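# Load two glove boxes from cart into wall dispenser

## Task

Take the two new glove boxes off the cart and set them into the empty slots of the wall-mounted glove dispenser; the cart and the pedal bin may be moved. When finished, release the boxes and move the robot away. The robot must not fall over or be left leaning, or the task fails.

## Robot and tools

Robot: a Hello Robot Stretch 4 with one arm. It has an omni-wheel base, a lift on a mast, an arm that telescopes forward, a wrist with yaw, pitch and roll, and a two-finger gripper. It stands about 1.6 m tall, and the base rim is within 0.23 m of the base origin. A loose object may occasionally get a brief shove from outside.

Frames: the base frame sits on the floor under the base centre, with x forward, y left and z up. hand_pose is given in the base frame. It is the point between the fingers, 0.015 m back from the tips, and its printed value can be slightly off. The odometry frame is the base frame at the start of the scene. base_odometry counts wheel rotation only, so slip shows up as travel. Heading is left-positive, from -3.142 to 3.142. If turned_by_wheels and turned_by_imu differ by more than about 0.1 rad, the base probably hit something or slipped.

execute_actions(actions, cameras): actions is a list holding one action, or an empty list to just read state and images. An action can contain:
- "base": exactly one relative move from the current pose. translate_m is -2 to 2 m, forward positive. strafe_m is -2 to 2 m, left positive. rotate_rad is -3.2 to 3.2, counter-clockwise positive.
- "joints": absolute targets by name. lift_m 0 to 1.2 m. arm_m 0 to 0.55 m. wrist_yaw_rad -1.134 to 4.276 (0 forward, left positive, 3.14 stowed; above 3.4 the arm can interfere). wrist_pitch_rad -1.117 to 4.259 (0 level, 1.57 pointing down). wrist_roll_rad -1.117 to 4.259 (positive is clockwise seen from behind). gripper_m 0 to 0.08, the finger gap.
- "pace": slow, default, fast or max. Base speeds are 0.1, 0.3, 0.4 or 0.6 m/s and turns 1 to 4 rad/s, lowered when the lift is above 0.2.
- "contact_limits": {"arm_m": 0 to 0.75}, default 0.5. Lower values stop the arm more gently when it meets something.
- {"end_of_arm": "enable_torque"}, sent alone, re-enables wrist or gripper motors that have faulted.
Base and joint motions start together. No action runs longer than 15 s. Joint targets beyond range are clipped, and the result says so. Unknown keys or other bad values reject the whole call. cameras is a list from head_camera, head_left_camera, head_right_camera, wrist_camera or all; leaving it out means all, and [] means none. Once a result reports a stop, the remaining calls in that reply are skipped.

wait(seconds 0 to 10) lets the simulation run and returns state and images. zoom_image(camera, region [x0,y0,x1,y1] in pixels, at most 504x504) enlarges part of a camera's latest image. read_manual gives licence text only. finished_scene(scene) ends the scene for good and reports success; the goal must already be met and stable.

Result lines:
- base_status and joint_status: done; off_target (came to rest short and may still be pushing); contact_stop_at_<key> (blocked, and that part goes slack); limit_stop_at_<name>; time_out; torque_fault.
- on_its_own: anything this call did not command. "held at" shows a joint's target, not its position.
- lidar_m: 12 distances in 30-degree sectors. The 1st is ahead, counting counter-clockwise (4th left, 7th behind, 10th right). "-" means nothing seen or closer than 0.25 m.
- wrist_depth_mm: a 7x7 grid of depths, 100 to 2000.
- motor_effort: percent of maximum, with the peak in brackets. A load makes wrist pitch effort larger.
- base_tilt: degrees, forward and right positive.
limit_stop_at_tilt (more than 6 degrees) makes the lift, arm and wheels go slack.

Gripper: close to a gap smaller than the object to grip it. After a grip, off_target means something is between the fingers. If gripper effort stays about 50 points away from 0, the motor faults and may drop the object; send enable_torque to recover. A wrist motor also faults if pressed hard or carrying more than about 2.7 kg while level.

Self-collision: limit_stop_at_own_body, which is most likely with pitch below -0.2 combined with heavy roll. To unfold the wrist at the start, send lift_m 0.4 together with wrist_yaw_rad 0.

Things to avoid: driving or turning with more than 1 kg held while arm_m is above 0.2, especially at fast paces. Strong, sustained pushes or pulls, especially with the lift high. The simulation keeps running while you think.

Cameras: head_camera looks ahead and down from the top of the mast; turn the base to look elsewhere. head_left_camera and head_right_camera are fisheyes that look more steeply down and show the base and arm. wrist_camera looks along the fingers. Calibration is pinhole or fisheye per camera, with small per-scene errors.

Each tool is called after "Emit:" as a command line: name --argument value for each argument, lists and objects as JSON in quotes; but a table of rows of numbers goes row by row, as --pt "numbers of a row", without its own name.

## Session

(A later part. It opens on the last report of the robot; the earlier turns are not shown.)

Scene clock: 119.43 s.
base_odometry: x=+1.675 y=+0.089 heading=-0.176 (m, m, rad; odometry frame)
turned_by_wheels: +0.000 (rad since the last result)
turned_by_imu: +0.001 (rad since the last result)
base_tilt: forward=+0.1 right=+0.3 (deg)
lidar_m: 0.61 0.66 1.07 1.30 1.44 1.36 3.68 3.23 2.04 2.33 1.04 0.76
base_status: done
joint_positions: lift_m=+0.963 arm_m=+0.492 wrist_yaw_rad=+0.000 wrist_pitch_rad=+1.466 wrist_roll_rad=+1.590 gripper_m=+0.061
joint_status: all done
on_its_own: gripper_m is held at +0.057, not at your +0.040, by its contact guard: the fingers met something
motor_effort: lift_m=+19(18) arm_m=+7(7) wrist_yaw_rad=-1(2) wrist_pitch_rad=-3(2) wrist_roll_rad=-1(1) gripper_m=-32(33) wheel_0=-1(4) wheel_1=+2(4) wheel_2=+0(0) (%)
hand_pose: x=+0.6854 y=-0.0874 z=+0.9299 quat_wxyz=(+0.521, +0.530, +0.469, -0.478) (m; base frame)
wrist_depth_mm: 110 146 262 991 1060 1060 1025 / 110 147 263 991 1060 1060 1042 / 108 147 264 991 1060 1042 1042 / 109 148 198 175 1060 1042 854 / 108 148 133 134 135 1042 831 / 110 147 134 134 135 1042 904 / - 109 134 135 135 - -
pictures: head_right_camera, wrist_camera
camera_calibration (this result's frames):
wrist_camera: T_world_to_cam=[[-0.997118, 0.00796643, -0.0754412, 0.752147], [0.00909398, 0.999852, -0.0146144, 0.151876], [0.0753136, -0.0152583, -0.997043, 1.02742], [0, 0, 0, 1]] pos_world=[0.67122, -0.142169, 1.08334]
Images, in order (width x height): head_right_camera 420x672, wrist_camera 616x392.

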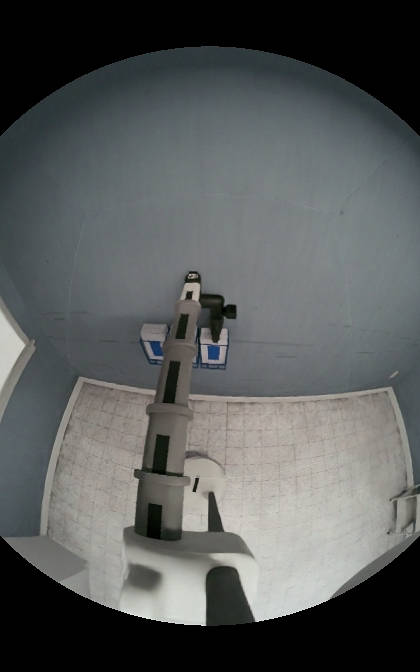

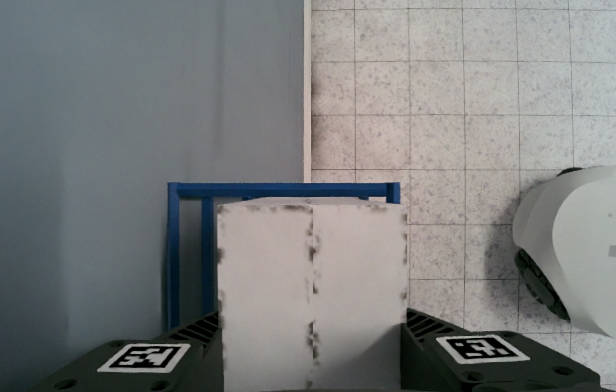

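Emit:
execute_actions --actions '[{"joints": {"gripper_m": 0.076}}]' --cameras '["wrist_camera"]'

Emit:
execute_actions --actions '[{"joints": {"lift_m": 1.03}, "pace": "fast"}]' --cameras '["wrist_camera"]'

Emit:
execute_actions --actions '[{"base": {"translate_m": -0.15}, "joints": {"arm_m": 0.2}, "pace": "max"}]'

Scene clock: 120.83 s.
base_odometry: x=+1.675 y=+0.089 heading=-0.177 (m, m, rad; odometry frame)
turned_by_wheels: +0.000 (rad since the last result)
turned_by_imu: +0.001 (rad since the last result)
base_tilt: forward=+0.1 right=+0.3 (deg)
lidar_m: 0.62 0.65 1.10 1.28 1.45 1.36 3.62 3.26 2.03 2.35 1.03 0.75
base_status: not commanded
joint_positions: lift_m=+0.963 arm_m=+0.492 wrist_yaw_rad=+0.000 wrist_pitch_rad=+1.465 wrist_roll_rad=+1.590 gripper_m=+0.076
joint_status: all done
motor_effort: lift_m=+20(19) arm_m=+7(7) wrist_yaw_rad=-3(0) wrist_pitch_rad=+1(3) wrist_roll_rad=+0(1) gripper_m=+5(29) wheel_0=-1(1) wheel_1=+2(2) wheel_2=+0(0) (%)
hand_pose: x=+0.6856 y=-0.0874 z=+0.9299 quat_wxyz=(+0.521, +0.531, +0.468, -0.477) (m; base frame)
wrist_depth_mm: 108 144 257 1008 1078 1060 1025 / 109 145 259 991 1060 1042 1025 / 110 146 259 991 1060 1042 1025 / 110 146 180 177 1042 1042 866 / 110 146 140 139 172 1042 831 / 110 145 139 139 142 1025 917 / - 108 139 139 139 104 -
pictures: wrist_camera
camera_calibration (this result's frames):
wrist_camera: T_world_to_cam=[[-0.997044, 0.00797714, -0.0764214, 0.753252], [0.00911893, 0.999852, -0.0146035, 0.151847], [0.0762936, -0.0152572, -0.996969, 1.02668], [0, 0, 0, 1]] pos_world=[0.671311, -0.142169, 1.08335]
Images, in order (width x height): wrist_camera 616x392.

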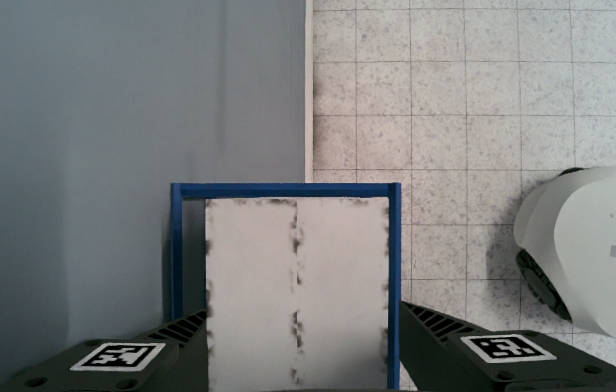

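Scene clock: 121.83 s.
base_odometry: x=+1.675 y=+0.089 heading=-0.177 (m, m, rad; odometry frame)
turned_by_wheels: +0.000 (rad since the last result)
turned_by_imu: +0.000 (rad since the last result)
base_tilt: forward=+0.1 right=+0.2 (deg)
lidar_m: 0.59 0.65 1.07 1.32 1.43 1.38 3.66 3.23 2.02 2.35 1.03 0.75
base_status: not commanded
joint_positions: lift_m=+1.030 arm_m=+0.492 wrist_yaw_rad=+0.000 wrist_pitch_rad=+1.465 wrist_roll_rad=+1.590 gripper_m=+0.076
joint_status: all done
motor_effort: lift_m=+26(29) arm_m=+7(7) wrist_yaw_rad=-3(3) wrist_pitch_rad=+0(0) wrist_roll_rad=-1(1) gripper_m=+3(2) wheel_0=-1(1) wheel_1=+2(2) wheel_2=+0(0) (%)
hand_pose: x=+0.6856 y=-0.0874 z=+0.9964 quat_wxyz=(+0.521, +0.531, +0.468, -0.477) (m; base frame)
wrist_depth_mm: 109 145 258 1060 1118 1118 1098 / 110 146 259 1060 1118 1118 1098 / 110 146 260 1060 1138 1118 1098 / 108 147 236 245 1138 1098 891 / 110 146 209 206 1118 1098 904 / 110 145 208 206 1118 1098 946 / - 108 185 206 394 105 -
pictures: wrist_camera
camera_calibration (this result's frames):
wrist_camera: T_world_to_cam=[[-0.997062, 0.00797856, -0.0761885, 0.758065], [0.00911696, 0.999852, -0.0146058, 0.152822], [0.0760607, -0.0152574, -0.996986, 1.09314], [0, 0, 0, 1]] pos_world=[0.671299, -0.142169, 1.14984]
Images, in order (width x height): wrist_camera 616x392.

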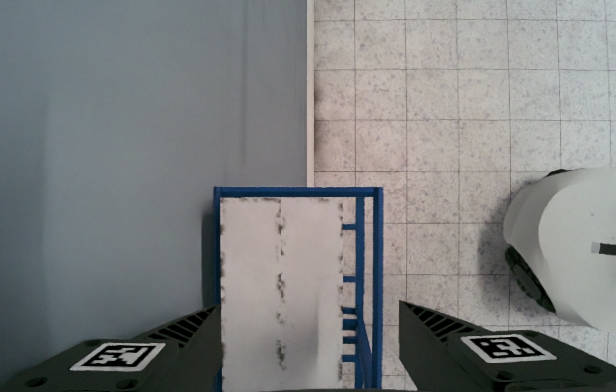

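Scene clock: 123.53 s.
base_odometry: x=+1.528 y=+0.116 heading=-0.176 (m, m, rad; odometry frame)
turned_by_wheels: +0.000 (rad since the last result)
turned_by_imu: +0.001 (rad since the last result)
base_tilt: forward=+0.0 right=+0.3 (deg)
lidar_m: 0.75 0.80 1.31 1.31 1.34 1.22 3.50 3.24 1.98 1.97 1.22 0.90
base_status: done
joint_positions: lift_m=+1.030 arm_m=+0.201 wrist_yaw_rad=+0.000 wrist_pitch_rad=+1.465 wrist_roll_rad=+1.590 gripper_m=+0.076
joint_status: all done
motor_effort: lift_m=+25(26) arm_m=-7(8) wrist_yaw_rad=+0(2) wrist_pitch_rad=+0(1) wrist_roll_rad=-1(1) gripper_m=+5(3) wheel_0=+0(5) wheel_1=+0(7) wheel_2=+0(9) (%)
hand_pose: x=+0.3944 y=-0.0874 z=+0.9964 quat_wxyz=(+0.520, +0.531, +0.468, -0.478) (m; base frame)
wrist_depth_mm: 699 960 1160 1160 1118 1118 1098 / 683 976 1160 1138 1138 1118 1098 / 691 991 1182 1138 1138 1118 1098 / 691 991 1160 1160 1138 904 904 / 683 991 1160 1160 1118 904 891 / 691 976 1160 1138 1138 904 1098 / 661 108 654 1138 1118 104 -
pictures: head_camera, head_left_camera, head_right_camera, wrist_camera
camera_calibration (this result's frames):
wrist_camera: T_world_to_cam=[[-0.997082, 0.00884109, -0.0758245, 0.467491], [0.0099742, 0.999844, -0.0145782, 0.155122], [0.0756838, -0.0152919, -0.997015, 1.11545], [0, 0, 0, 1]] pos_world=[0.380158, -0.142174, 1.14983]
Images, in order (width x height): head_camera 420x560, head_left_camera 420x672, head_right_camera 420x672, wrist_camera 616x392.

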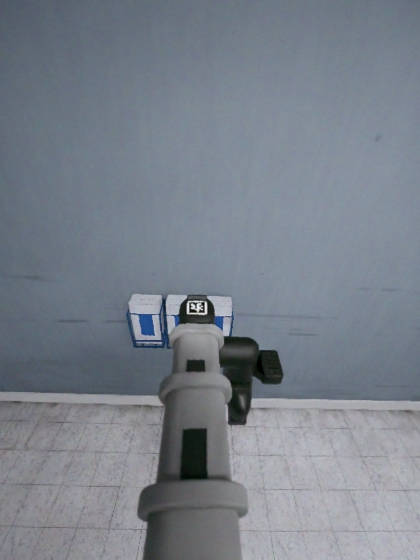

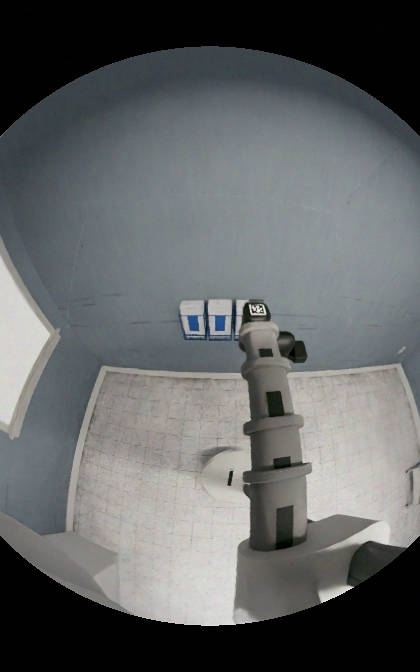

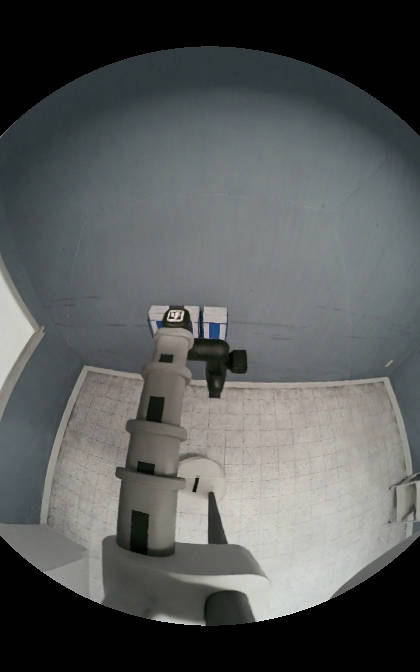

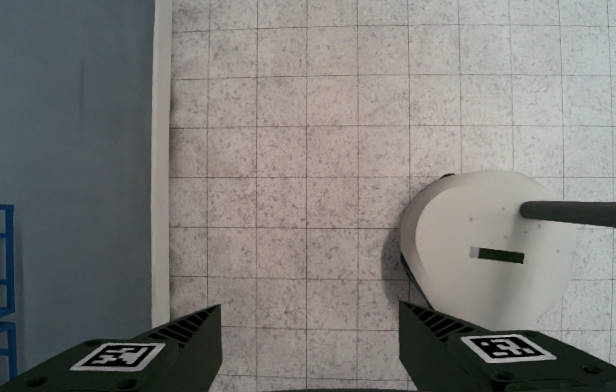

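Emit:
finished_scene --scene 2

The scene is finished: the task was done.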